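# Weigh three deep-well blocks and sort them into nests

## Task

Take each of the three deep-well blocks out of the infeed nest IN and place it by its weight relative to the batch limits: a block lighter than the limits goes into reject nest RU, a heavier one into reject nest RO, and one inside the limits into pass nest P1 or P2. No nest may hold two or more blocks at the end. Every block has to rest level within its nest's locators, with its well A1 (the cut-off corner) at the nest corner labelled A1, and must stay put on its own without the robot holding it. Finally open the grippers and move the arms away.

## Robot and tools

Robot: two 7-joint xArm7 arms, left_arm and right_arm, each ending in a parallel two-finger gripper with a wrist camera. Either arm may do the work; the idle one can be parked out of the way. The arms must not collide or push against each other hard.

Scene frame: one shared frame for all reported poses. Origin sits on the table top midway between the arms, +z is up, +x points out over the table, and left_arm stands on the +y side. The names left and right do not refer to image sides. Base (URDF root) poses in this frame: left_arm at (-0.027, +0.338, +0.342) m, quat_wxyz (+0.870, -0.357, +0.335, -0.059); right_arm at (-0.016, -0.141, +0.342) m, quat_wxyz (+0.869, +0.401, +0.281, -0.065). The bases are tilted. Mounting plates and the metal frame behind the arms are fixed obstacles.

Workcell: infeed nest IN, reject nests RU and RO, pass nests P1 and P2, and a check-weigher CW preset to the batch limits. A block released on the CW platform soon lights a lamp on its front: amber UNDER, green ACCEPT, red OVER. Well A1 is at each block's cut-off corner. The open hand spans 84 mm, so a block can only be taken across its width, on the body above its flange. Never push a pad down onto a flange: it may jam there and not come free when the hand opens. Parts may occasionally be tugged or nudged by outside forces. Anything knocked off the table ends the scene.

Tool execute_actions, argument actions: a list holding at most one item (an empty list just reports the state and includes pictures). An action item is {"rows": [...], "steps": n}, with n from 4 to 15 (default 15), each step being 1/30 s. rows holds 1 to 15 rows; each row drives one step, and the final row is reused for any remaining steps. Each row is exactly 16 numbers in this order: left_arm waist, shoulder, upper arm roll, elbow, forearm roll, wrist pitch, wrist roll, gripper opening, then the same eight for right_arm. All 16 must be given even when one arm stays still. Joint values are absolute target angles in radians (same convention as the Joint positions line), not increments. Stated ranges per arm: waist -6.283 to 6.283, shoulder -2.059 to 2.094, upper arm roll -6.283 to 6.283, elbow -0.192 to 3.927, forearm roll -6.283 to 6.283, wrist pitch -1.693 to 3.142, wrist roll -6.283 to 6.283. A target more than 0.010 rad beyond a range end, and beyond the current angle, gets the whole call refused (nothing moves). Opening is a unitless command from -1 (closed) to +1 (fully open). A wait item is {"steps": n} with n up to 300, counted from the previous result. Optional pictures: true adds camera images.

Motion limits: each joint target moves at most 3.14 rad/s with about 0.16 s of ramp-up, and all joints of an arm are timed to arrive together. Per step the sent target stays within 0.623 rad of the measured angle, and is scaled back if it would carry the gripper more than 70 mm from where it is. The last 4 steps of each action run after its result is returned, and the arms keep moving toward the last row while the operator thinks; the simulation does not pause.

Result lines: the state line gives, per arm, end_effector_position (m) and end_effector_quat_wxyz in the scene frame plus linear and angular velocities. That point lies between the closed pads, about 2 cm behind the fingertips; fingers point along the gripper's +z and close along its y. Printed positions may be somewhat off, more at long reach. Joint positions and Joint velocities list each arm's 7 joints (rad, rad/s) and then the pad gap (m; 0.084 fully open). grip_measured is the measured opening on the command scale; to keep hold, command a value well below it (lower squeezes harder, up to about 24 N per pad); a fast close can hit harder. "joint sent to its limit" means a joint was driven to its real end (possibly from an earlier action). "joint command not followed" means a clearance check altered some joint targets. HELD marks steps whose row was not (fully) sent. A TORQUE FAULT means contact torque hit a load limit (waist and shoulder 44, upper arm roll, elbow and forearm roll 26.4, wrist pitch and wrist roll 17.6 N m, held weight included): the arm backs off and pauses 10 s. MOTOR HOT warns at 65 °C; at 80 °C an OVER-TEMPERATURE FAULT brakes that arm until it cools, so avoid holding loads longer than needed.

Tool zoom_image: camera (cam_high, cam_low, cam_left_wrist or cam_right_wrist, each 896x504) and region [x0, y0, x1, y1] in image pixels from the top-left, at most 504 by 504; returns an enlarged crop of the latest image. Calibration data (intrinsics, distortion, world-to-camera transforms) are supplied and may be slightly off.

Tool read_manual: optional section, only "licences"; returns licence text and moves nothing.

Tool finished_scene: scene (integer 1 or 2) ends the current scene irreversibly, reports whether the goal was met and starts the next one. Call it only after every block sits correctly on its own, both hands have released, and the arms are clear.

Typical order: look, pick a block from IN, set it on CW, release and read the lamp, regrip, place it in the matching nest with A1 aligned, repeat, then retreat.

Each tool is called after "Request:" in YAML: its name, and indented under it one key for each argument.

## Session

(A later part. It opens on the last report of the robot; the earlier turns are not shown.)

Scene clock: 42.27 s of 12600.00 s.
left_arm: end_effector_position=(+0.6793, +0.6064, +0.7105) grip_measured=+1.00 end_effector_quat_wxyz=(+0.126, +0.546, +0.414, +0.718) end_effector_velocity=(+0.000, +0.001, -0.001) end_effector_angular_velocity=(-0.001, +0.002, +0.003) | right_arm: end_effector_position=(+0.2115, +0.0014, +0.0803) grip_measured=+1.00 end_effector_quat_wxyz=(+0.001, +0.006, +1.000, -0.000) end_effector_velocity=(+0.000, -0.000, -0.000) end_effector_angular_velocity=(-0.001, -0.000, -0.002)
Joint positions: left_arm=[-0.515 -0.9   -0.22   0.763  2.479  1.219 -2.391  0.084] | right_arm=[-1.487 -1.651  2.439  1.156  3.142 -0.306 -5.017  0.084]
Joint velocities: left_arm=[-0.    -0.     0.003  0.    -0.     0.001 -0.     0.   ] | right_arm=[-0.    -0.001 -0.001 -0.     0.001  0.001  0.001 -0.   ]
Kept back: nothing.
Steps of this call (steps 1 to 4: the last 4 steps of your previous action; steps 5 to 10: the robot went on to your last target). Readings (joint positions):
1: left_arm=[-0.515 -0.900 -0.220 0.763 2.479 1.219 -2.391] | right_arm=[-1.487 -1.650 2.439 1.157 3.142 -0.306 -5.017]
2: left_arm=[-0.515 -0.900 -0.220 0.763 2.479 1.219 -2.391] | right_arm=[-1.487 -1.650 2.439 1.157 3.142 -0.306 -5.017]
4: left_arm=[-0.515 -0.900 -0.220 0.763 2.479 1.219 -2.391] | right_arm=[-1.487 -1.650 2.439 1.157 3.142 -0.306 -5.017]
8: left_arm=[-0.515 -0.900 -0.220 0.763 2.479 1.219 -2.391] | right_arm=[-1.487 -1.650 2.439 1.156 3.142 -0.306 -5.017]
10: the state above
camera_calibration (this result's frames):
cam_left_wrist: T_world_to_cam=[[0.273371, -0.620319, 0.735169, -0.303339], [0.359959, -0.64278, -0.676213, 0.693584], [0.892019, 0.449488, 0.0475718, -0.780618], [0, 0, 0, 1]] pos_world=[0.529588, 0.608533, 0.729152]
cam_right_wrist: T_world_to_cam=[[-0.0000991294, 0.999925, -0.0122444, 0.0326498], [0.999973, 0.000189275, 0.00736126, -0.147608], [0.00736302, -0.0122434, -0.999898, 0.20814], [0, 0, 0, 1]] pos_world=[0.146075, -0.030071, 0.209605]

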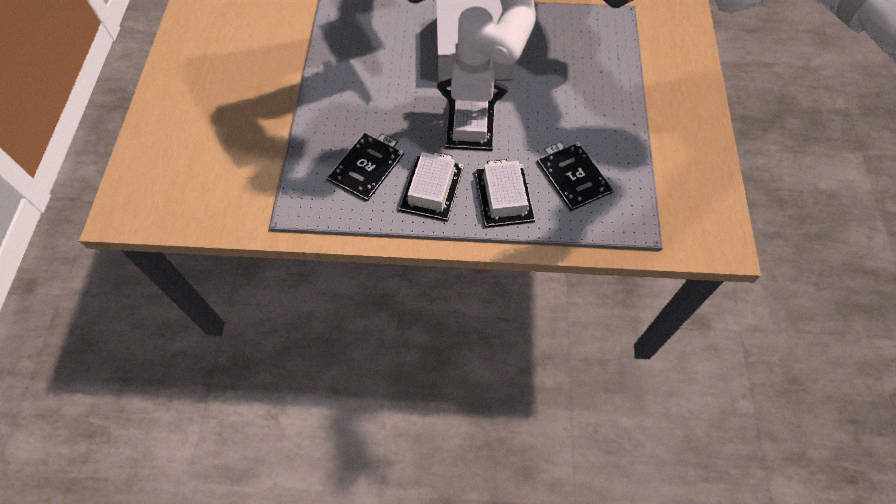

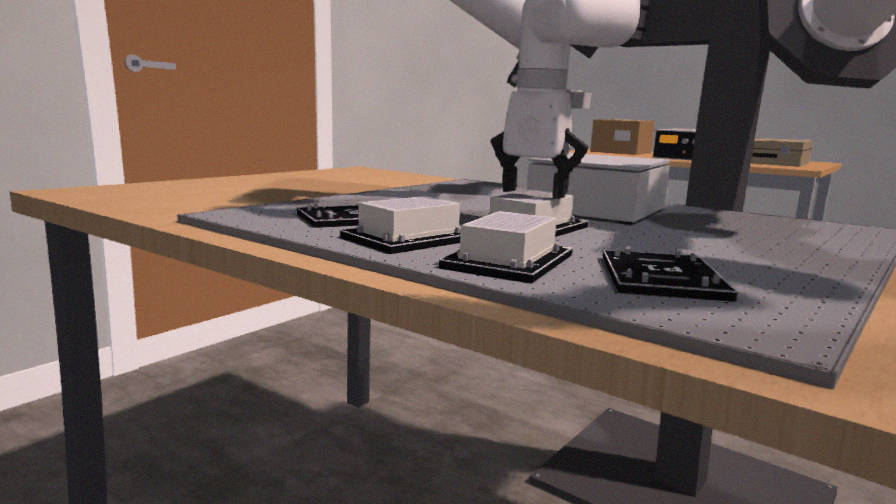

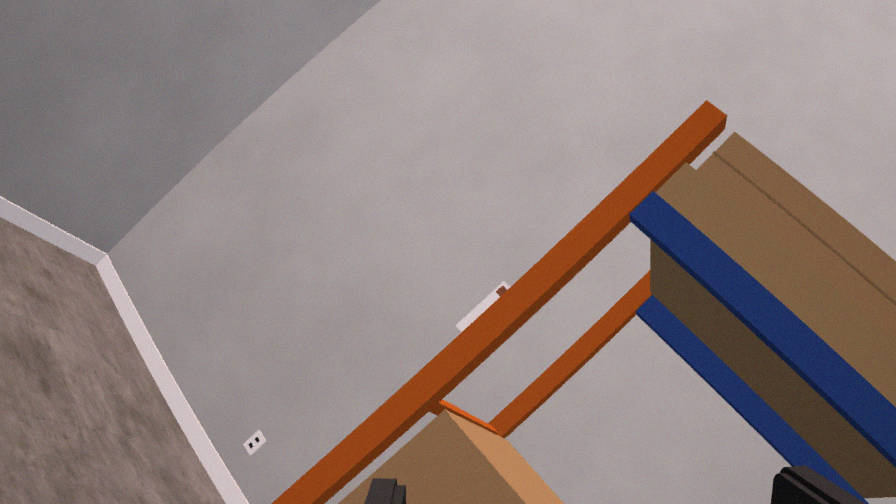

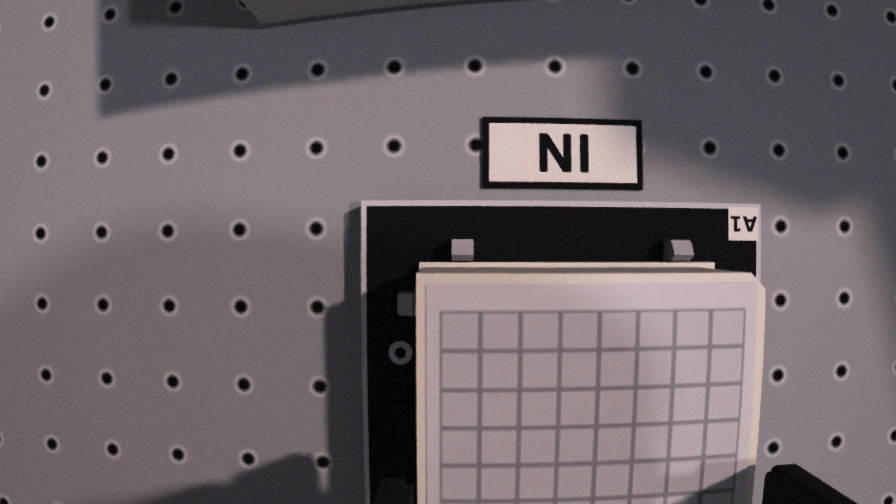

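Request:
execute_actions:
  actions:
    - {"rows":[[-0.515,-0.9,-0.22,0.763,2.479,1.219,-2.391,1,-1.497,-1.6625,2.4385,1.1648,3.1416,-0.299,-5.015,1],[-0.515,-0.9,-0.22,0.763,2.479,1.219,-2.391,1,-1.5064,-1.6741,2.4375,1.1727,3.1416,-0.292,-5.015,1],[-0.515,-0.9,-0.22,0.763,2.479,1.219,-2.391,1,-1.514,-1.6833,2.4365,1.179,3.1416,-0.2866,-5.015,1],[-0.515,-0.9,-0.22,0.763,2.479,1.219,-2.391,1,-1.5216,-1.6924,2.4354,1.1854,3.1416,-0.2812,-5.015,1],[-0.515,-0.9,-0.22,0.763,2.479,1.219,-2.391,1,-1.529,-1.7016,2.4344,1.1919,3.1416,-0.2759,-5.015,1],[-0.515,-0.9,-0.22,0.763,2.479,1.219,-2.391,1,-1.5367,-1.7107,2.4333,1.1985,3.1416,-0.2707,-5.015,1]],"steps":15}

Request:
execute_actions:
  actions:
    - {"rows":[[-0.515,-0.9,-0.22,0.763,2.479,1.219,-2.391,1,-1.5367,-1.7107,2.4333,1.1985,3.1416,-0.2707,-5.015,0.4]],"steps":10}

Request:
execute_actions:
  actions:
    - {"rows":[[-0.515,-0.9,-0.22,0.763,2.479,1.219,-2.391,1,-1.529,-1.7016,2.4344,1.1919,3.1416,-0.2759,-5.015,0.4],[-0.515,-0.9,-0.22,0.763,2.479,1.219,-2.391,1,-1.5216,-1.6924,2.4354,1.1854,3.1416,-0.2812,-5.015,0.4],[-0.515,-0.9,-0.22,0.763,2.479,1.219,-2.391,1,-1.5064,-1.6741,2.4375,1.1727,3.1416,-0.292,-5.015,0.4],[-0.515,-0.9,-0.22,0.763,2.479,1.219,-2.391,1,-1.4872,-1.6508,2.4393,1.156,3.1416,-0.3055,-5.015,0.4],[-0.515,-0.9,-0.22,0.763,2.479,1.219,-2.391,1,-1.26,-1.40,2.45,1.035,3.1416,-0.52,-5.0,0.4]],"steps":15}

Request:
execute_actions:
  actions:
    - {"rows":[[-0.515,-0.9,-0.22,0.763,2.479,1.219,-2.391,1,-1.13,-1.49,2.71,1.13,3.1416,-0.59,-4.7,0.4]],"steps":11}

Request:
execute_actions:
  actions:
    - {"rows":[[-0.515,-0.9,-0.22,0.763,2.479,1.219,-2.391,1,-1.007,-1.661,2.968,1.241,3.1416,-0.589,-4.379,0.4]],"steps":12}

Request:
execute_actions:
  actions:
    - {"rows":[[-0.515,-0.9,-0.22,0.763,2.479,1.219,-2.391,1,-1.0163,-1.7095,2.9668,1.2527,3.1416,-0.5548,-4.379,0.4],[-0.515,-0.9,-0.22,0.763,2.479,1.219,-2.391,1,-1.0163,-1.7095,2.9668,1.2527,3.1416,-0.5548,-4.379,0.4],[-0.515,-0.9,-0.22,0.763,2.479,1.219,-2.391,1,-1.021,-1.735,2.966,1.26,3.1416,-0.538,-4.379,0.4],[-0.515,-0.9,-0.22,0.763,2.479,1.219,-2.391,1,-1.024,-1.75,2.9657,1.265,3.1416,-0.527,-4.379,0.4],[-0.515,-0.9,-0.22,0.763,2.479,1.219,-2.391,1,-1.026,-1.762,2.9653,1.269,3.1416,-0.519,-4.379,0.4],[-0.515,-0.9,-0.22,0.763,2.479,1.219,-2.391,1,-1.027,-1.768,2.965,1.271,3.1416,-0.515,-4.379,0.4],[-0.515,-0.9,-0.22,0.763,2.479,1.219,-2.391,1,-1.028,-1.773,2.965,1.2725,3.1416,-0.5115,-4.379,0.4],[-0.515,-0.9,-0.22,0.763,2.479,1.219,-2.391,1,-1.029,-1.777,2.965,1.2738,3.1416,-0.5088,-4.379,0.4],[-0.515,-0.9,-0.22,0.763,2.479,1.219,-2.391,1,-1.0295,-1.781,2.9648,1.275,3.1416,-0.506,-4.379,0.4]],"steps":15}

Request:
execute_actions:
  actions:
    - {"rows":[[-0.515,-0.9,-0.22,0.763,2.479,1.219,-2.391,1,-1.0295,-1.781,2.9648,1.275,3.1416,-0.506,-4.379,1]],"steps":8}

Request:
execute_actions:
  actions:
    - {"steps":40}
  pictures: true

Scene clock: 43.43 s of 12600.00 s.
left_arm: end_effector_position=(+0.6793, +0.6064, +0.7105) grip_measured=+1.00 end_effector_quat_wxyz=(+0.126, +0.546, +0.414, +0.718) end_effector_velocity=(+0.000, -0.000, -0.000) end_effector_angular_velocity=(-0.000, +0.000, +0.000) | right_arm: end_effector_position=(+0.2115, +0.0010, +0.0539) grip_measured=+1.00 end_effector_quat_wxyz=(+0.001, +0.006, +1.000, -0.001) end_effector_velocity=(+0.005, +0.003, +0.000) end_effector_angular_velocity=(+0.006, -0.008, -0.006)
Joint positions: left_arm=[-0.515 -0.9   -0.22   0.763  2.479  1.219 -2.391  0.084] | right_arm=[-1.537 -1.711  2.434  1.198  3.142 -0.271 -5.015  0.084]
Joint velocities: left_arm=[-0.     0.001 -0.     0.    -0.     0.     0.     0.   ] | right_arm=[-0.001  0.    -0.008  0.008 -0.001  0.001  0.001 -0.   ]
Steps of this call (steps 1 to 15: the robot went on to your last target; steps 16 to 24: nothing new was sent; steps 25 to 35: the first 11 steps of this action). Readings (joint positions):
25: left_arm=[-0.515 -0.900 -0.220 0.763 2.479 1.219 -2.391] | right_arm=[-1.488 -1.651 2.439 1.156 3.142 -0.305 -5.017]
26: left_arm=[-0.515 -0.900 -0.220 0.763 2.479 1.219 -2.391] | right_arm=[-1.490 -1.655 2.439 1.160 3.142 -0.303 -5.016]
28: left_arm=[-0.515 -0.900 -0.220 0.763 2.479 1.219 -2.391] | right_arm=[-1.503 -1.670 2.437 1.171 3.142 -0.294 -5.015]
32: left_arm=[-0.515 -0.900 -0.220 0.763 2.479 1.219 -2.391] | right_arm=[-1.533 -1.706 2.434 1.194 3.142 -0.274 -5.015]
35: the state above

Scene clock: 43.77 s of 12600.00 s.
left_arm: end_effector_position=(+0.6793, +0.6064, +0.7105) grip_measured=+1.00 end_effector_quat_wxyz=(+0.126, +0.546, +0.414, +0.718) end_effector_velocity=(-0.000, -0.000, +0.000) end_effector_angular_velocity=(+0.000, -0.001, -0.000) | right_arm: end_effector_position=(+0.2121, +0.0018, +0.0543) grip_measured=+0.96 end_effector_quat_wxyz=(+0.002, +0.006, +1.000, -0.000) end_effector_velocity=(+0.000, -0.000, -0.000) end_effector_angular_velocity=(-0.000, -0.000, -0.001)
Joint positions: left_arm=[-0.515 -0.9   -0.22   0.763  2.479  1.219 -2.391  0.084] | right_arm=[-1.536 -1.71   2.433  1.199  3.142 -0.271 -5.015  0.083]
Joint velocities: left_arm=[ 0.     0.001 -0.001 -0.    -0.     0.001 -0.     0.   ] | right_arm=[-0.    -0.    -0.001  0.     0.     0.     0.     0.   ]
Steps of this call (steps 1 to 4: the last 4 steps of your previous action; steps 5 to 10: the first 6 steps of this action). Readings (joint positions):
5: left_arm=[-0.515 -0.900 -0.220 0.763 2.479 1.219 -2.391] | right_arm=[-1.536 -1.710 2.433 1.198 3.142 -0.271 -5.015]
6: left_arm=[-0.515 -0.900 -0.220 0.763 2.479 1.219 -2.391] | right_arm=[-1.536 -1.710 2.433 1.199 3.142 -0.271 -5.015]
8: left_arm=[-0.515 -0.900 -0.220 0.763 2.479 1.219 -2.391] | right_arm=[-1.536 -1.710 2.433 1.199 3.142 -0.271 -5.015]
10: the state above

Scene clock: 44.27 s of 12600.00 s.
left_arm: end_effector_position=(+0.6793, +0.6064, +0.7105) grip_measured=+1.00 end_effector_quat_wxyz=(+0.126, +0.546, +0.414, +0.718) end_effector_velocity=(-0.000, -0.001, +0.000) end_effector_angular_velocity=(+0.001, -0.001, -0.000) | right_arm: end_effector_position=(+0.2083, +0.0058, +0.1709) grip_measured=+0.96 end_effector_quat_wxyz=(+0.003, +0.006, +1.000, +0.003) end_effector_velocity=(-0.082, -0.018, +0.491) end_effector_angular_velocity=(+0.060, +0.030, +0.098)
Joint positions: left_arm=[-0.515 -0.9   -0.22   0.763  2.479  1.219 -2.391  0.084] | right_arm=[-1.32  -1.466  2.446  1.071  3.142 -0.463 -5.004  0.083]
Joint velocities: left_arm=[-0.    -0.    -0.001 -0.001 -0.     0.001  0.     0.   ] | right_arm=[ 0.943  1.043  0.057 -0.502  0.002 -0.851  0.059  0.   ]
Steps of this call (steps 1 to 4: the last 4 steps of your previous action; steps 5 to 15: the first 11 steps of this action). Readings (joint positions):
5: left_arm=[-0.515 -0.900 -0.220 0.763 2.479 1.219 -2.391] | right_arm=[-1.536 -1.710 2.433 1.198 3.142 -0.271 -5.015]
6: left_arm=[-0.515 -0.900 -0.220 0.763 2.479 1.219 -2.391] | right_arm=[-1.534 -1.708 2.434 1.196 3.142 -0.272 -5.015]
8: left_arm=[-0.515 -0.900 -0.220 0.763 2.479 1.219 -2.391] | right_arm=[-1.522 -1.693 2.436 1.185 3.142 -0.281 -5.015]
12: left_arm=[-0.515 -0.900 -0.220 0.763 2.479 1.219 -2.391] | right_arm=[-1.422 -1.579 2.441 1.119 3.142 -0.372 -5.010]
15: the state above

Scene clock: 44.63 s of 12600.00 s.
left_arm: end_effector_position=(+0.6793, +0.6064, +0.7105) grip_measured=+1.00 end_effector_quat_wxyz=(+0.126, +0.546, +0.414, +0.718) end_effector_velocity=(-0.000, +0.000, +0.000) end_effector_angular_velocity=(+0.000, -0.001, +0.000) | right_arm: end_effector_position=(+0.1243, +0.0360, +0.2149) grip_measured=+0.96 end_effector_quat_wxyz=(+0.000, -0.007, +1.000, +0.010) end_effector_velocity=(-0.489, +0.138, +0.077) end_effector_angular_velocity=(+0.068, +0.030, +0.157)
Joint positions: left_arm=[-0.515 -0.9   -0.22   0.763  2.479  1.219 -2.391  0.084] | right_arm=[-1.17  -1.465  2.634  1.103  3.142 -0.567 -4.792  0.083]
Joint velocities: left_arm=[ 0.    -0.001 -0.    -0.     0.     0.    -0.     0.   ] | right_arm=[ 0.554 -0.341  1.093  0.371  0.011 -0.275  1.155 -0.   ]
Steps of this call (steps 1 to 4: the last 4 steps of your previous action; steps 5 to 11: the first 7 steps of this action). Readings (joint positions):
5: left_arm=[-0.515 -0.900 -0.220 0.763 2.479 1.219 -2.391] | right_arm=[-1.259 -1.400 2.451 1.037 3.142 -0.519 -4.999]
6: left_arm=[-0.515 -0.900 -0.220 0.763 2.479 1.219 -2.391] | right_arm=[-1.257 -1.405 2.456 1.038 3.141 -0.522 -4.988]
8: left_arm=[-0.515 -0.900 -0.220 0.763 2.479 1.219 -2.391] | right_arm=[-1.232 -1.427 2.507 1.059 3.140 -0.538 -4.918]
11: the state above

Scene clock: 45.03 s of 12600.00 s.
left_arm: end_effector_position=(+0.6793, +0.6064, +0.7105) grip_measured=+1.00 end_effector_quat_wxyz=(+0.126, +0.546, +0.414, +0.718) end_effector_velocity=(+0.001, -0.000, -0.001) end_effector_angular_velocity=(+0.000, +0.003, -0.001) | right_arm: end_effector_position=(-0.0061, +0.0452, +0.1983) grip_measured=+0.96 end_effector_quat_wxyz=(+0.000, -0.005, +1.000, +0.006) end_effector_velocity=(-0.427, -0.078, -0.128) end_effector_angular_velocity=(-0.138, +0.038, -0.022)
Joint positions: left_arm=[-0.515 -0.9   -0.22   0.763  2.479  1.219 -2.391  0.084] | right_arm=[-1.033 -1.625  2.916  1.217  3.142 -0.589 -4.449  0.083]
Joint velocities: left_arm=[ 0.     0.001  0.002 -0.     0.    -0.001  0.     0.   ] | right_arm=[ 0.435 -0.598  0.912  0.361  0.004  0.003  1.065 -0.   ]
Steps of this call (steps 1 to 4: the last 4 steps of your previous action; steps 5 to 12: the first 8 steps of this action). Readings (joint positions):
5: left_arm=[-0.515 -0.900 -0.220 0.763 2.479 1.219 -2.391] | right_arm=[-1.129 -1.491 2.714 1.129 3.142 -0.589 -4.702]
6: left_arm=[-0.515 -0.900 -0.220 0.763 2.479 1.219 -2.391] | right_arm=[-1.127 -1.496 2.716 1.132 3.141 -0.590 -4.689]
8: left_arm=[-0.515 -0.900 -0.220 0.763 2.479 1.219 -2.391] | right_arm=[-1.104 -1.530 2.760 1.157 3.139 -0.590 -4.618]
12: the state above

Scene clock: 45.53 s of 12600.00 s.
left_arm: end_effector_position=(+0.6793, +0.6064, +0.7105) grip_measured=+1.00 end_effector_quat_wxyz=(+0.126, +0.546, +0.414, +0.718) end_effector_velocity=(+0.000, -0.000, -0.001) end_effector_angular_velocity=(+0.000, +0.002, -0.000) | right_arm: end_effector_position=(-0.0299, +0.0393, +0.1419) grip_measured=+0.96 end_effector_quat_wxyz=(+0.000, +0.000, +1.000, -0.002) end_effector_velocity=(-0.006, +0.013, -0.010) end_effector_angular_velocity=(+0.028, +0.007, +0.004)
Joint positions: left_arm=[-0.515 -0.9   -0.22   0.763  2.479  1.219 -2.391  0.084] | right_arm=[-1.03  -1.779  2.964  1.273  3.142 -0.509 -4.379  0.083]
Joint velocities: left_arm=[-0.     0.     0.002 -0.001 -0.    -0.     0.     0.   ] | right_arm=[-0.001 -0.035  0.002  0.039 -0.001  0.025  0.001  0.   ]
Steps of this call (steps 1 to 4: the last 4 steps of your previous action; steps 5 to 15: the first 11 steps of this action). Readings (joint positions):
5: left_arm=[-0.515 -0.900 -0.220 0.763 2.479 1.219 -2.391] | right_arm=[-1.007 -1.663 2.969 1.239 3.142 -0.588 -4.381]
6: left_arm=[-0.515 -0.900 -0.220 0.763 2.479 1.219 -2.391] | right_arm=[-1.010 -1.669 2.965 1.243 3.141 -0.582 -4.380]
8: left_arm=[-0.515 -0.900 -0.220 0.763 2.479 1.219 -2.391] | right_arm=[-1.016 -1.701 2.962 1.254 3.141 -0.558 -4.380]
12: left_arm=[-0.515 -0.900 -0.220 0.763 2.479 1.219 -2.391] | right_arm=[-1.028 -1.765 2.964 1.266 3.141 -0.519 -4.379]
15: the state above

Scene clock: 45.80 s of 12600.00 s.
left_arm: end_effector_position=(+0.6793, +0.6064, +0.7105) grip_measured=+1.00 end_effector_quat_wxyz=(+0.126, +0.546, +0.414, +0.718) end_effector_velocity=(+0.000, -0.001, -0.000) end_effector_angular_velocity=(+0.000, +0.001, -0.001) | right_arm: end_effector_position=(-0.0306, +0.0407, +0.1418) grip_measured=+0.98 end_effector_quat_wxyz=(-0.000, +0.000, +1.000, -0.000) end_effector_velocity=(-0.004, -0.002, -0.004) end_effector_angular_velocity=(-0.000, +0.007, +0.007)
Joint positions: left_arm=[-0.515 -0.9   -0.22   0.763  2.479  1.219 -2.391  0.084] | right_arm=[-1.029 -1.78   2.965  1.275  3.142 -0.506 -4.379  0.083]
Joint velocities: left_arm=[-0.     0.001  0.    -0.001  0.     0.     0.     0.   ] | right_arm=[-0.001 -0.008  0.009 -0.     0.001  0.01  -0.001  0.018]
Steps of this call (steps 1 to 4: the last 4 steps of your previous action; steps 5 to 8: the first 4 steps of this action). Readings (joint positions):
5: left_arm=[-0.515 -0.900 -0.220 0.763 2.479 1.219 -2.391] | right_arm=[-1.029 -1.780 2.964 1.275 3.141 -0.507 -4.379]
6: left_arm=[-0.515 -0.900 -0.220 0.763 2.479 1.219 -2.391] | right_arm=[-1.029 -1.780 2.964 1.275 3.141 -0.507 -4.379]
8: the state above

Scene clock: 47.13 s of 12600.00 s.
left_arm: end_effector_position=(+0.6793, +0.6064, +0.7105) grip_measured=+1.00 end_effector_quat_wxyz=(+0.126, +0.546, +0.414, +0.718) end_effector_velocity=(+0.000, +0.000, -0.000) end_effector_angular_velocity=(-0.000, +0.000, -0.001) | right_arm: end_effector_position=(-0.0306, +0.0402, +0.1413) grip_measured=+1.00 end_effector_quat_wxyz=(-0.000, +0.000, +1.000, -0.001) end_effector_velocity=(+0.000, +0.000, +0.000) end_effector_angular_velocity=(+0.000, -0.001, -0.001)
Joint positions: left_arm=[-0.515 -0.9   -0.22   0.763  2.479  1.219 -2.391  0.084] | right_arm=[-1.029 -1.781  2.965  1.275  3.142 -0.506 -4.379  0.084]
Joint velocities: left_arm=[ 0.    -0.     0.     0.    -0.    -0.001  0.     0.   ] | right_arm=[ 0.001 -0.    -0.    -0.    -0.001 -0.     0.002  0.   ]
Kept back: nothing.
Steps of this call (steps 1 to 4: the last 4 steps of your previous action; steps 5 to 15: the robot went on to your last target; steps 16 to 40: nothing new was sent). Readings (joint positions):
1: left_arm=[-0.515 -0.900 -0.220 0.763 2.479 1.219 -2.391] | right_arm=[-1.029 -1.780 2.965 1.275 3.142 -0.506 -4.379]
2: left_arm=[-0.515 -0.900 -0.220 0.763 2.479 1.219 -2.391] | right_arm=[-1.030 -1.780 2.965 1.275 3.142 -0.506 -4.379]
4: left_arm=[-0.515 -0.900 -0.220 0.763 2.479 1.219 -2.391] | right_arm=[-1.030 -1.781 2.965 1.275 3.142 -0.506 -4.379]
8: left_arm=[-0.515 -0.900 -0.220 0.763 2.479 1.219 -2.391] | right_arm=[-1.030 -1.781 2.965 1.275 3.142 -0.506 -4.379]
40: the state above
All arms were judged still, so your last target was given up. Only a new action makes them travel on or press farther. Fingers that are still opening or closing keep moving.
camera_calibration (this result's frames):
cam_left_wrist: T_world_to_cam=[[0.273371, -0.620319, 0.735169, -0.303339], [0.359959, -0.642779, -0.676213, 0.693584], [0.892019, 0.449488, 0.047572, -0.780618], [0, 0, 0, 1]] pos_world=[0.529588, 0.608533, 0.729152]
cam_right_wrist: T_world_to_cam=[[-0.011249, 0.999848, -0.0133339, -0.0055735], [0.999924, 0.0113159, 0.00495211, 0.0938807], [0.00510224, -0.0132771, -0.999899, 0.27136], [0, 0, 0, 1]] pos_world=[-0.0953208, 0.00811319, 0.270793]

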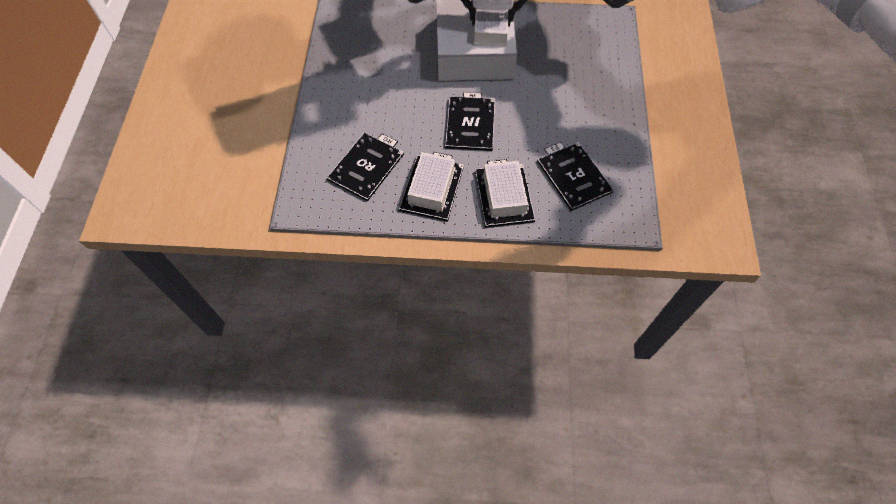

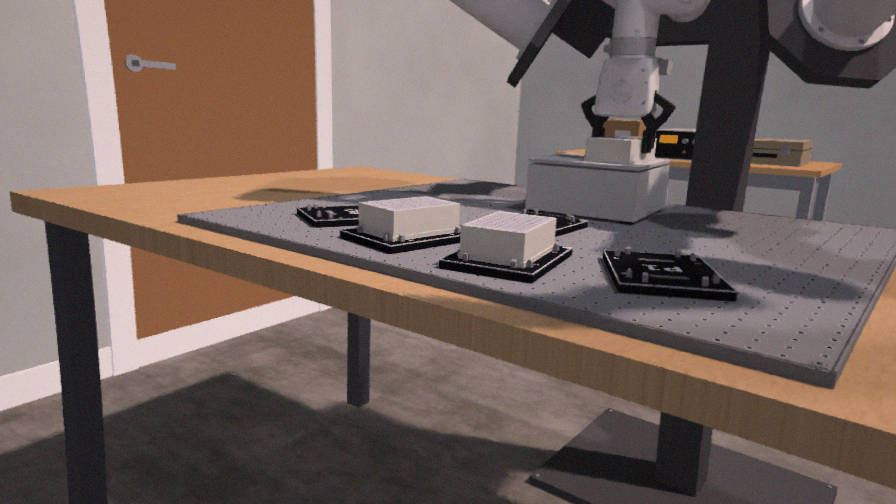

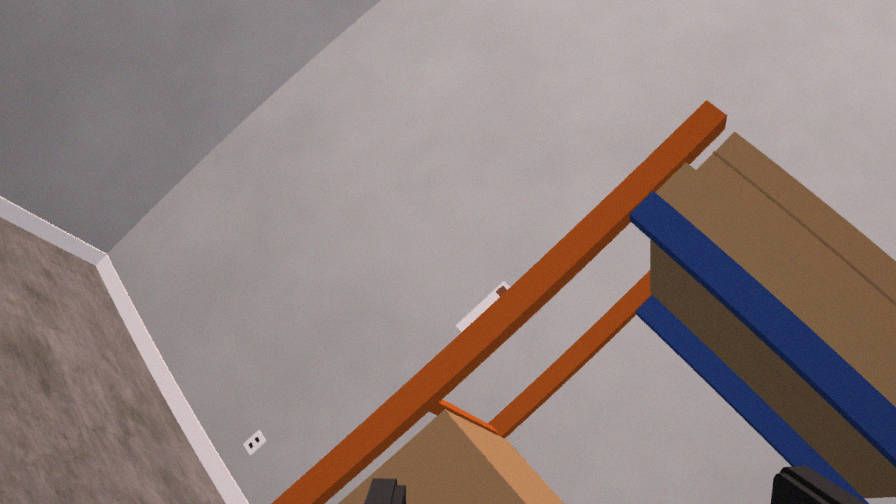

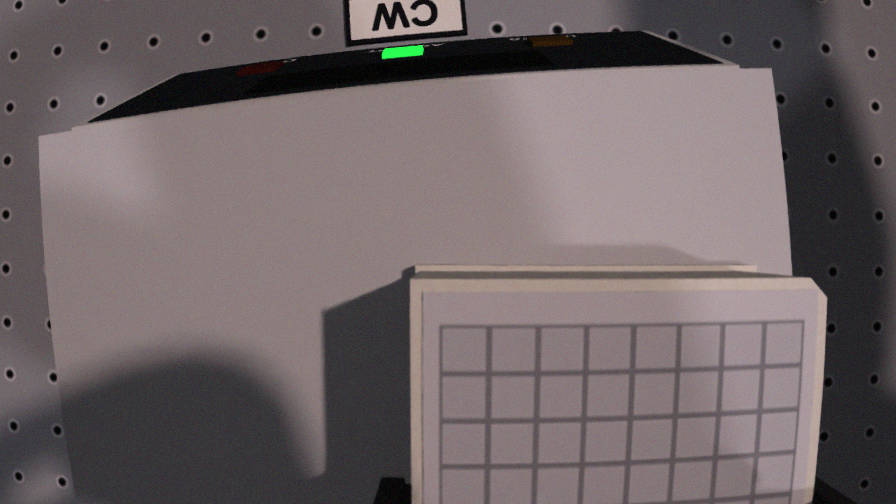

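Request:
execute_actions:
  actions:
    - {"rows":[[-0.515,-0.9,-0.22,0.763,2.479,1.219,-2.391,1,-1.0295,-1.781,2.9648,1.275,3.1416,-0.506,-4.379,0.4]],"steps":10}

Request:
execute_actions:
  actions:
    - {"rows":[[-0.515,-0.9,-0.22,0.763,2.479,1.219,-2.391,1,-1.027,-1.768,2.965,1.271,3.1416,-0.515,-4.379,0.4],[-0.515,-0.9,-0.22,0.763,2.479,1.219,-2.391,1,-1.021,-1.735,2.966,1.26,3.1416,-0.538,-4.379,0.4],[-0.515,-0.9,-0.22,0.763,2.479,1.219,-2.391,1,-1.007,-1.661,2.968,1.241,3.1416,-0.589,-4.379,0.4]],"steps":9}

Request:
execute_actions:
  actions:
    - {"rows":[[-0.515,-0.9,-0.22,0.763,2.479,1.219,-2.391,1,-1.13,-1.49,2.71,1.13,3.1416,-0.59,-4.7,0.4]],"steps":10}

Request:
execute_actions:
  actions:
    - {"rows":[[-0.515,-0.9,-0.22,0.763,2.479,1.219,-2.391,1,-1.3,-1.38,2.41,1.08,3.1416,-0.55,-5.05,0.4]],"steps":10}

Request:
execute_actions:
  actions:
    - {"rows":[[-0.515,-0.9,-0.22,0.763,2.479,1.219,-2.391,1,-1.2861,-1.2011,2.1144,0.4,3.1416,0,-5.383,0.4]],"steps":15}

Request:
execute_actions:
  actions:
    - {"steps":10}
  pictures: true

Scene clock: 48.37 s of 12600.00 s.
left_arm: end_effector_position=(+0.6793, +0.6064, +0.7105) grip_measured=+1.00 end_effector_quat_wxyz=(+0.126, +0.546, +0.414, +0.718) end_effector_velocity=(-0.000, -0.000, +0.001) end_effector_angular_velocity=(+0.000, -0.001, -0.001) | right_arm: end_effector_position=(-0.0306, +0.0402, +0.1414) grip_measured=+0.96 end_effector_quat_wxyz=(-0.000, +0.000, +1.000, -0.001) end_effector_velocity=(+0.001, -0.000, -0.000) end_effector_angular_velocity=(-0.000, -0.002, -0.000)
Joint positions: left_arm=[-0.515 -0.9   -0.22   0.763  2.479  1.219 -2.391  0.084] | right_arm=[-1.029 -1.781  2.965  1.275  3.142 -0.506 -4.379  0.083]
Joint velocities: left_arm=[ 0.     0.    -0.001  0.    -0.    -0.    -0.     0.   ] | right_arm=[ 0.001 -0.001 -0.001 -0.    -0.001 -0.     0.001  0.   ]
Steps of this call (steps 1 to 31: nothing new was sent; steps 32 to 37: the first 6 steps of this action). Readings (joint positions):
32: left_arm=[-0.515 -0.900 -0.220 0.763 2.479 1.219 -2.391] | right_arm=[-1.029 -1.781 2.965 1.275 3.142 -0.506 -4.379]
33: left_arm=[-0.515 -0.900 -0.220 0.763 2.479 1.219 -2.391] | right_arm=[-1.029 -1.781 2.965 1.275 3.142 -0.506 -4.379]
35: left_arm=[-0.515 -0.900 -0.220 0.763 2.479 1.219 -2.391] | right_arm=[-1.029 -1.781 2.965 1.275 3.142 -0.506 -4.379]
37: the state above

Scene clock: 48.67 s of 12600.00 s.
left_arm: end_effector_position=(+0.6793, +0.6064, +0.7105) grip_measured=+1.00 end_effector_quat_wxyz=(+0.126, +0.546, +0.414, +0.718) end_effector_velocity=(-0.000, -0.000, +0.001) end_effector_angular_velocity=(+0.000, -0.002, -0.000) | right_arm: end_effector_position=(-0.0295, +0.0373, +0.1681) grip_measured=+0.96 end_effector_quat_wxyz=(+0.001, -0.000, +1.000, -0.004) end_effector_velocity=(-0.016, +0.054, +0.384) end_effector_angular_velocity=(+0.172, +0.049, +0.000)
Joint positions: left_arm=[-0.515 -0.9   -0.22   0.763  2.479  1.219 -2.391  0.084] | right_arm=[-1.017 -1.714  2.967  1.25   3.142 -0.556 -4.379  0.083]
Joint velocities: left_arm=[ 0.    -0.    -0.002 -0.    -0.     0.     0.     0.   ] | right_arm=[ 0.173  0.919  0.019 -0.184  0.    -0.573  0.001  0.   ]
Steps of this call (steps 1 to 4: the last 4 steps of your previous action; steps 5 to 9: the first 5 steps of this action). Readings (joint positions):
5: left_arm=[-0.515 -0.900 -0.220 0.763 2.479 1.219 -2.391] | right_arm=[-1.029 -1.780 2.965 1.275 3.142 -0.507 -4.379]
6: left_arm=[-0.515 -0.900 -0.220 0.763 2.479 1.219 -2.391] | right_arm=[-1.029 -1.777 2.965 1.273 3.142 -0.510 -4.379]
8: left_arm=[-0.515 -0.900 -0.220 0.763 2.479 1.219 -2.391] | right_arm=[-1.023 -1.744 2.966 1.258 3.142 -0.536 -4.379]
9: the state above

Scene clock: 49.00 s of 12600.00 s.
left_arm: end_effector_position=(+0.6793, +0.6064, +0.7105) grip_measured=+1.00 end_effector_quat_wxyz=(+0.126, +0.546, +0.414, +0.718) end_effector_velocity=(+0.000, -0.001, -0.001) end_effector_angular_velocity=(+0.001, +0.001, -0.001) | right_arm: end_effector_position=(+0.0341, +0.0487, +0.2083) grip_measured=+0.96 end_effector_quat_wxyz=(+0.002, -0.006, +1.000, +0.009) end_effector_velocity=(+0.570, +0.049, +0.143) end_effector_angular_velocity=(+0.150, -0.062, -0.117)
Joint positions: left_arm=[-0.515 -0.9   -0.22   0.763  2.479  1.219 -2.391  0.084] | right_arm=[-1.073 -1.571  2.831  1.183  3.142 -0.589 -4.55   0.083]
Joint velocities: left_arm=[ 0.     0.001 -0.    -0.001 -0.     0.    -0.     0.   ] | right_arm=[-0.525  0.745 -1.211 -0.405 -0.028 -0.007 -1.271  0.   ]
Steps of this call (steps 1 to 4: the last 4 steps of your previous action; steps 5 to 10: the first 6 steps of this action). Readings (joint positions):
5: left_arm=[-0.515 -0.900 -0.220 0.763 2.479 1.219 -2.391] | right_arm=[-1.007 -1.658 2.967 1.244 3.142 -0.588 -4.380]
6: left_arm=[-0.515 -0.900 -0.220 0.763 2.479 1.219 -2.391] | right_arm=[-1.011 -1.655 2.963 1.238 3.142 -0.588 -4.391]
8: left_arm=[-0.515 -0.900 -0.220 0.763 2.479 1.219 -2.391] | right_arm=[-1.037 -1.623 2.915 1.212 3.143 -0.588 -4.461]
10: the state above

Scene clock: 49.33 s of 12600.00 s.
left_arm: end_effector_position=(+0.6793, +0.6064, +0.7105) grip_measured=+1.00 end_effector_quat_wxyz=(+0.126, +0.546, +0.414, +0.718) end_effector_velocity=(+0.000, -0.000, -0.000) end_effector_angular_velocity=(-0.000, +0.000, -0.001) | right_arm: end_effector_position=(+0.1560, +0.0348, +0.2165) grip_measured=+0.96 end_effector_quat_wxyz=(-0.002, -0.002, +1.000, +0.013) end_effector_velocity=(+0.568, -0.145, -0.049) end_effector_angular_velocity=(-0.056, -0.013, -0.289)
Joint positions: left_arm=[-0.515 -0.9   -0.22   0.763  2.479  1.219 -2.391  0.084] | right_arm=[-1.212 -1.437  2.565  1.107  3.142 -0.569 -4.871  0.083]
Joint velocities: left_arm=[ 0.    -0.     0.     0.    -0.    -0.002  0.     0.   ] | right_arm=[-0.668  0.426 -1.255 -0.178 -0.028  0.131 -1.245 -0.   ]
Steps of this call (steps 1 to 4: the last 4 steps of your previous action; steps 5 to 10: the first 6 steps of this action). Readings (joint positions):
5: left_arm=[-0.515 -0.900 -0.220 0.763 2.479 1.219 -2.391] | right_arm=[-1.131 -1.491 2.705 1.132 3.140 -0.590 -4.693]
6: left_arm=[-0.515 -0.900 -0.220 0.763 2.479 1.219 -2.391] | right_arm=[-1.136 -1.487 2.699 1.129 3.141 -0.587 -4.708]
8: left_arm=[-0.515 -0.900 -0.220 0.763 2.479 1.219 -2.391] | right_arm=[-1.166 -1.467 2.653 1.119 3.143 -0.578 -4.782]
10: the state above

Scene clock: 49.83 s of 12600.00 s.
left_arm: end_effector_position=(+0.6793, +0.6064, +0.7105) grip_measured=+1.00 end_effector_quat_wxyz=(+0.126, +0.546, +0.414, +0.718) end_effector_velocity=(+0.000, +0.001, -0.000) end_effector_angular_velocity=(-0.001, +0.001, +0.003) | right_arm: end_effector_position=(+0.2304, -0.1268, +0.1530) grip_measured=+0.96 end_effector_quat_wxyz=(+0.005, +0.001, +1.000, +0.004) end_effector_velocity=(-0.094, -0.484, -0.132) end_effector_angular_velocity=(-0.066, +0.027, +0.010)
Joint positions: left_arm=[-0.515 -0.9   -0.22   0.763  2.479  1.219 -2.391  0.084] | right_arm=[-1.289 -1.267  2.224  0.652  3.142 -0.2   -5.26   0.083]
Joint velocities: left_arm=[-0.    -0.     0.002  0.001 -0.     0.001  0.     0.   ] | right_arm=[ 0.013  0.377 -0.632 -1.451 -0.002  1.141 -0.701 -0.   ]
Steps of this call (steps 1 to 4: the last 4 steps of your previous action; steps 5 to 15: the first 11 steps of this action). Readings (joint positions):
5: left_arm=[-0.515 -0.900 -0.220 0.763 2.479 1.219 -2.391] | right_arm=[-1.297 -1.383 2.412 1.080 3.140 -0.550 -5.036]
6: left_arm=[-0.515 -0.900 -0.220 0.763 2.479 1.219 -2.391] | right_arm=[-1.299 -1.378 2.402 1.069 3.141 -0.540 -5.050]
8: left_arm=[-0.515 -0.900 -0.220 0.763 2.479 1.219 -2.391] | right_arm=[-1.292 -1.356 2.375 1.002 3.142 -0.474 -5.093]
12: left_arm=[-0.515 -0.900 -0.220 0.763 2.479 1.219 -2.391] | right_arm=[-1.292 -1.305 2.285 0.795 3.141 -0.315 -5.190]
15: the state above

Scene clock: 50.17 s of 12600.00 s.
left_arm: end_effector_position=(+0.6793, +0.6064, +0.7105) grip_measured=+1.00 end_effector_quat_wxyz=(+0.126, +0.546, +0.414, +0.718) end_effector_velocity=(-0.000, +0.001, -0.001) end_effector_angular_velocity=(-0.000, +0.001, +0.002) | right_arm: end_effector_position=(+0.2030, -0.2063, +0.1367) grip_measured=+0.96 end_effector_quat_wxyz=(+0.001, -0.000, +1.000, +0.002) end_effector_velocity=(+0.018, +0.024, +0.000) end_effector_angular_velocity=(+0.055, -0.042, +0.011)
Joint positions: left_arm=[-0.515 -0.9   -0.22   0.763  2.479  1.219 -2.391  0.084] | right_arm=[-1.285 -1.201  2.116  0.404  3.142 -0.001 -5.382  0.083]
Joint velocities: left_arm=[ 0.    -0.002  0.001 -0.001 -0.     0.001  0.     0.   ] | right_arm=[ 0.01   0.005  0.001  0.033  0.001  0.024 -0.008 -0.   ]
Kept back: nothing.
Steps of this call (steps 1 to 4: the last 4 steps of your previous action; steps 5 to 10: the robot went on to your last target). Readings (joint positions):
1: left_arm=[-0.515 -0.900 -0.220 0.763 2.479 1.219 -2.391] | right_arm=[-1.288 -1.255 2.203 0.603 3.142 -0.162 -5.283]
2: left_arm=[-0.515 -0.900 -0.220 0.763 2.479 1.219 -2.391] | right_arm=[-1.288 -1.242 2.182 0.555 3.142 -0.124 -5.307]
4: left_arm=[-0.515 -0.900 -0.220 0.763 2.479 1.219 -2.391] | right_arm=[-1.287 -1.218 2.142 0.463 3.142 -0.053 -5.351]
8: left_arm=[-0.515 -0.900 -0.220 0.763 2.479 1.219 -2.391] | right_arm=[-1.287 -1.202 2.116 0.400 3.142 -0.004 -5.381]
10: the state above
camera_calibration (this result's frames):
cam_left_wrist: T_world_to_cam=[[0.273371, -0.620319, 0.735169, -0.303339], [0.359959, -0.642779, -0.676213, 0.693584], [0.892019, 0.449488, 0.0475721, -0.780618], [0, 0, 0, 1]] pos_world=[0.529588, 0.608533, 0.729152]
cam_right_wrist: T_world_to_cam=[[-0.012324, 0.999883, -0.00908979, 0.243027], [0.9999, 0.0123863, 0.00683533, -0.136826], [0.00694712, -0.00900465, -0.999935, 0.262776], [0, 0, 0, 1]] pos_world=[0.137982, -0.238938, 0.265903]

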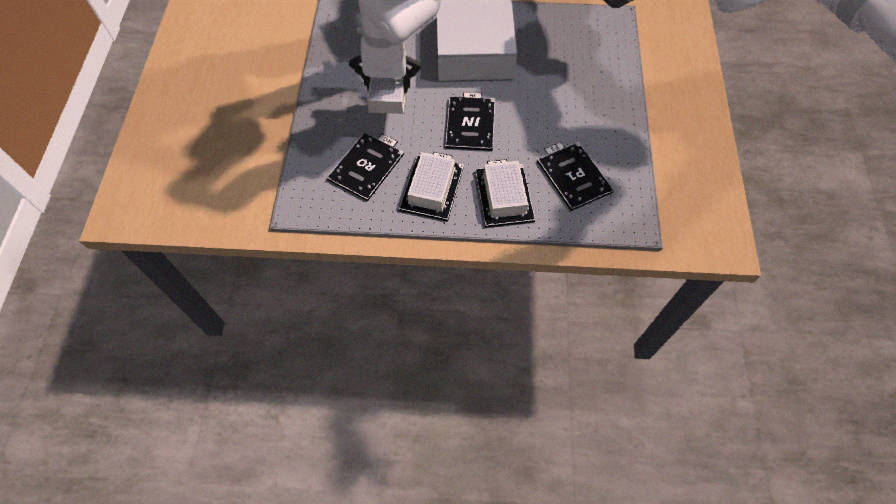

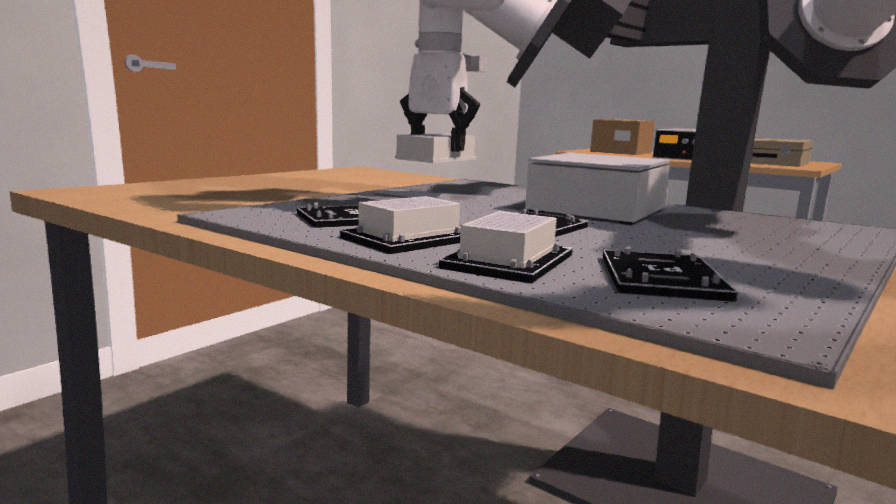

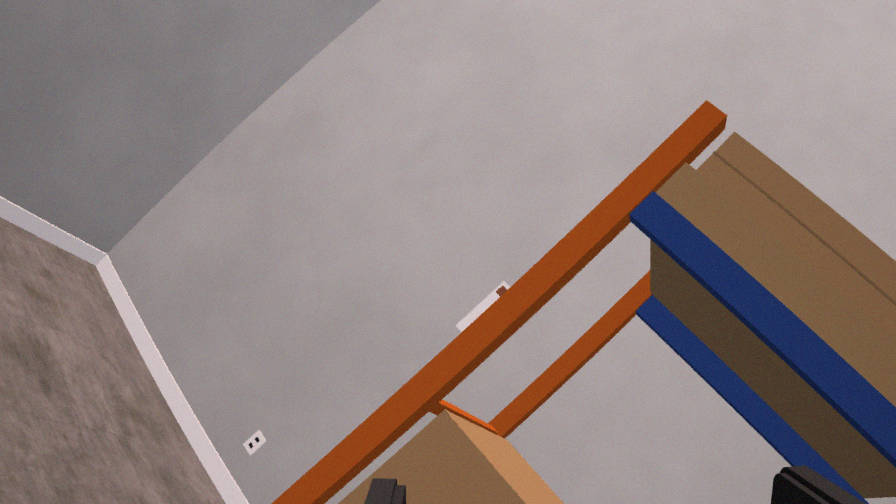

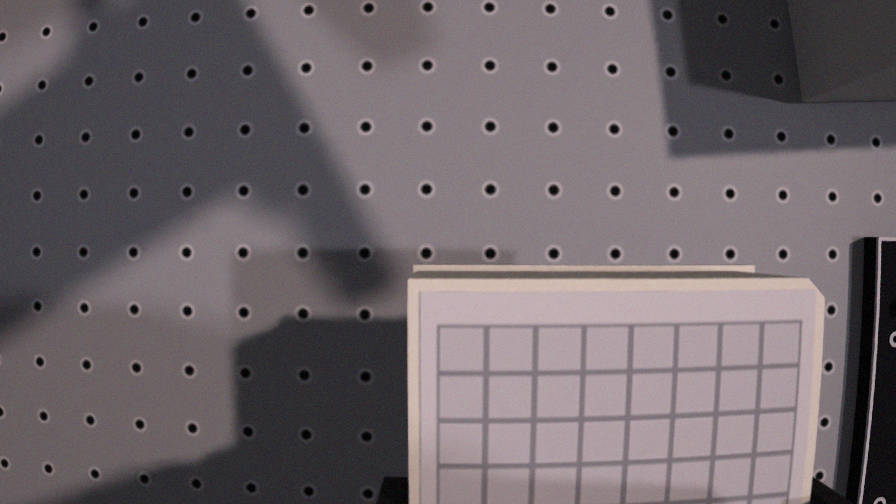

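Request:
execute_actions:
  actions:
    - {"rows":[[-0.515,-0.9,-0.22,0.763,2.479,1.219,-2.391,1,-1.2861,-1.2011,2.1144,0.4,0,0,-2.2414,0.4]],"steps":15}

Request:
execute_actions:
  actions:
    - {"steps":35}

Scene clock: 50.70 s of 12600.00 s.
left_arm: end_effector_position=(+0.6793, +0.6064, +0.7105) grip_measured=+1.00 end_effector_quat_wxyz=(+0.126, +0.546, +0.414, +0.718) end_effector_velocity=(+0.000, -0.000, -0.000) end_effector_angular_velocity=(-0.000, +0.001, -0.000) | right_arm: end_effector_position=(+0.2553, -0.2248, +0.1365) grip_measured=+0.96 end_effector_quat_wxyz=(-0.000, +0.000, +1.000, -0.000) end_effector_velocity=(+0.238, +0.021, +0.000) end_effector_angular_velocity=(+0.006, -0.004, +0.012)
Joint positions: left_arm=[-0.515 -0.9   -0.22   0.763  2.479  1.219 -2.391  0.084] | right_arm=[-1.286 -1.201  2.114  0.4    2.392 -0.    -4.634  0.083]
Joint velocities: left_arm=[-0.     0.002  0.     0.001 -0.     0.001  0.     0.   ] | right_arm=[ 0.001  0.001 -0.001  0.004 -3.121  0.001  3.108  0.   ]
Steps of this call (steps 1 to 5: the robot went on to your last target; steps 6 to 16: the first 11 steps of this action). Readings (joint positions):
6: left_arm=[-0.515 -0.900 -0.220 0.763 2.479 1.219 -2.391] | right_arm=[-1.286 -1.201 2.115 0.402 3.141 -0.000 -5.382]
7: left_arm=[-0.515 -0.900 -0.220 0.763 2.479 1.219 -2.391] | right_arm=[-1.286 -1.201 2.115 0.401 3.131 -0.000 -5.371]
9: left_arm=[-0.515 -0.900 -0.220 0.763 2.479 1.219 -2.391] | right_arm=[-1.286 -1.201 2.115 0.401 3.058 -0.000 -5.297]
13: left_arm=[-0.515 -0.900 -0.220 0.763 2.479 1.219 -2.391] | right_arm=[-1.286 -1.201 2.114 0.400 2.704 -0.000 -4.945]
16: the state above

Scene clock: 51.87 s of 12600.00 s.
left_arm: end_effector_position=(+0.6793, +0.6064, +0.7105) grip_measured=+1.00 end_effector_quat_wxyz=(+0.126, +0.546, +0.414, +0.718) end_effector_velocity=(+0.000, -0.001, +0.000) end_effector_angular_velocity=(+0.001, +0.000, -0.004) | right_arm: end_effector_position=(+0.2966, -0.0894, +0.1365) grip_measured=+0.96 end_effector_quat_wxyz=(-0.000, +0.001, +1.000, -0.000) end_effector_velocity=(-0.000, +0.001, +0.000) end_effector_angular_velocity=(+0.001, +0.001, +0.004)
Joint positions: left_arm=[-0.515 -0.9   -0.22   0.763  2.479  1.219 -2.391  0.084] | right_arm=[-1.286 -1.201  2.114  0.4    0.001  0.    -2.242  0.083]
Joint velocities: left_arm=[-0.     0.002 -0.001  0.    -0.    -0.002  0.     0.   ] | right_arm=[-0.001  0.001  0.001  0.001 -0.006 -0.     0.001 -0.   ]
Kept back: nothing.
Steps of this call (steps 1 to 4: the last 4 steps of your previous action; steps 5 to 35: the robot went on to your last target). Readings (joint positions):
1: left_arm=[-0.515 -0.900 -0.220 0.763 2.479 1.219 -2.391] | right_arm=[-1.286 -1.201 2.114 0.400 2.288 -0.000 -4.529]
2: left_arm=[-0.515 -0.900 -0.220 0.763 2.479 1.219 -2.391] | right_arm=[-1.286 -1.201 2.114 0.400 2.183 -0.000 -4.425]
4: left_arm=[-0.515 -0.900 -0.220 0.763 2.479 1.219 -2.391] | right_arm=[-1.286 -1.201 2.114 0.400 1.975 -0.000 -4.216]
8: left_arm=[-0.515 -0.900 -0.220 0.763 2.479 1.219 -2.391] | right_arm=[-1.286 -1.201 2.114 0.400 1.557 -0.000 -3.799]
35: the state above


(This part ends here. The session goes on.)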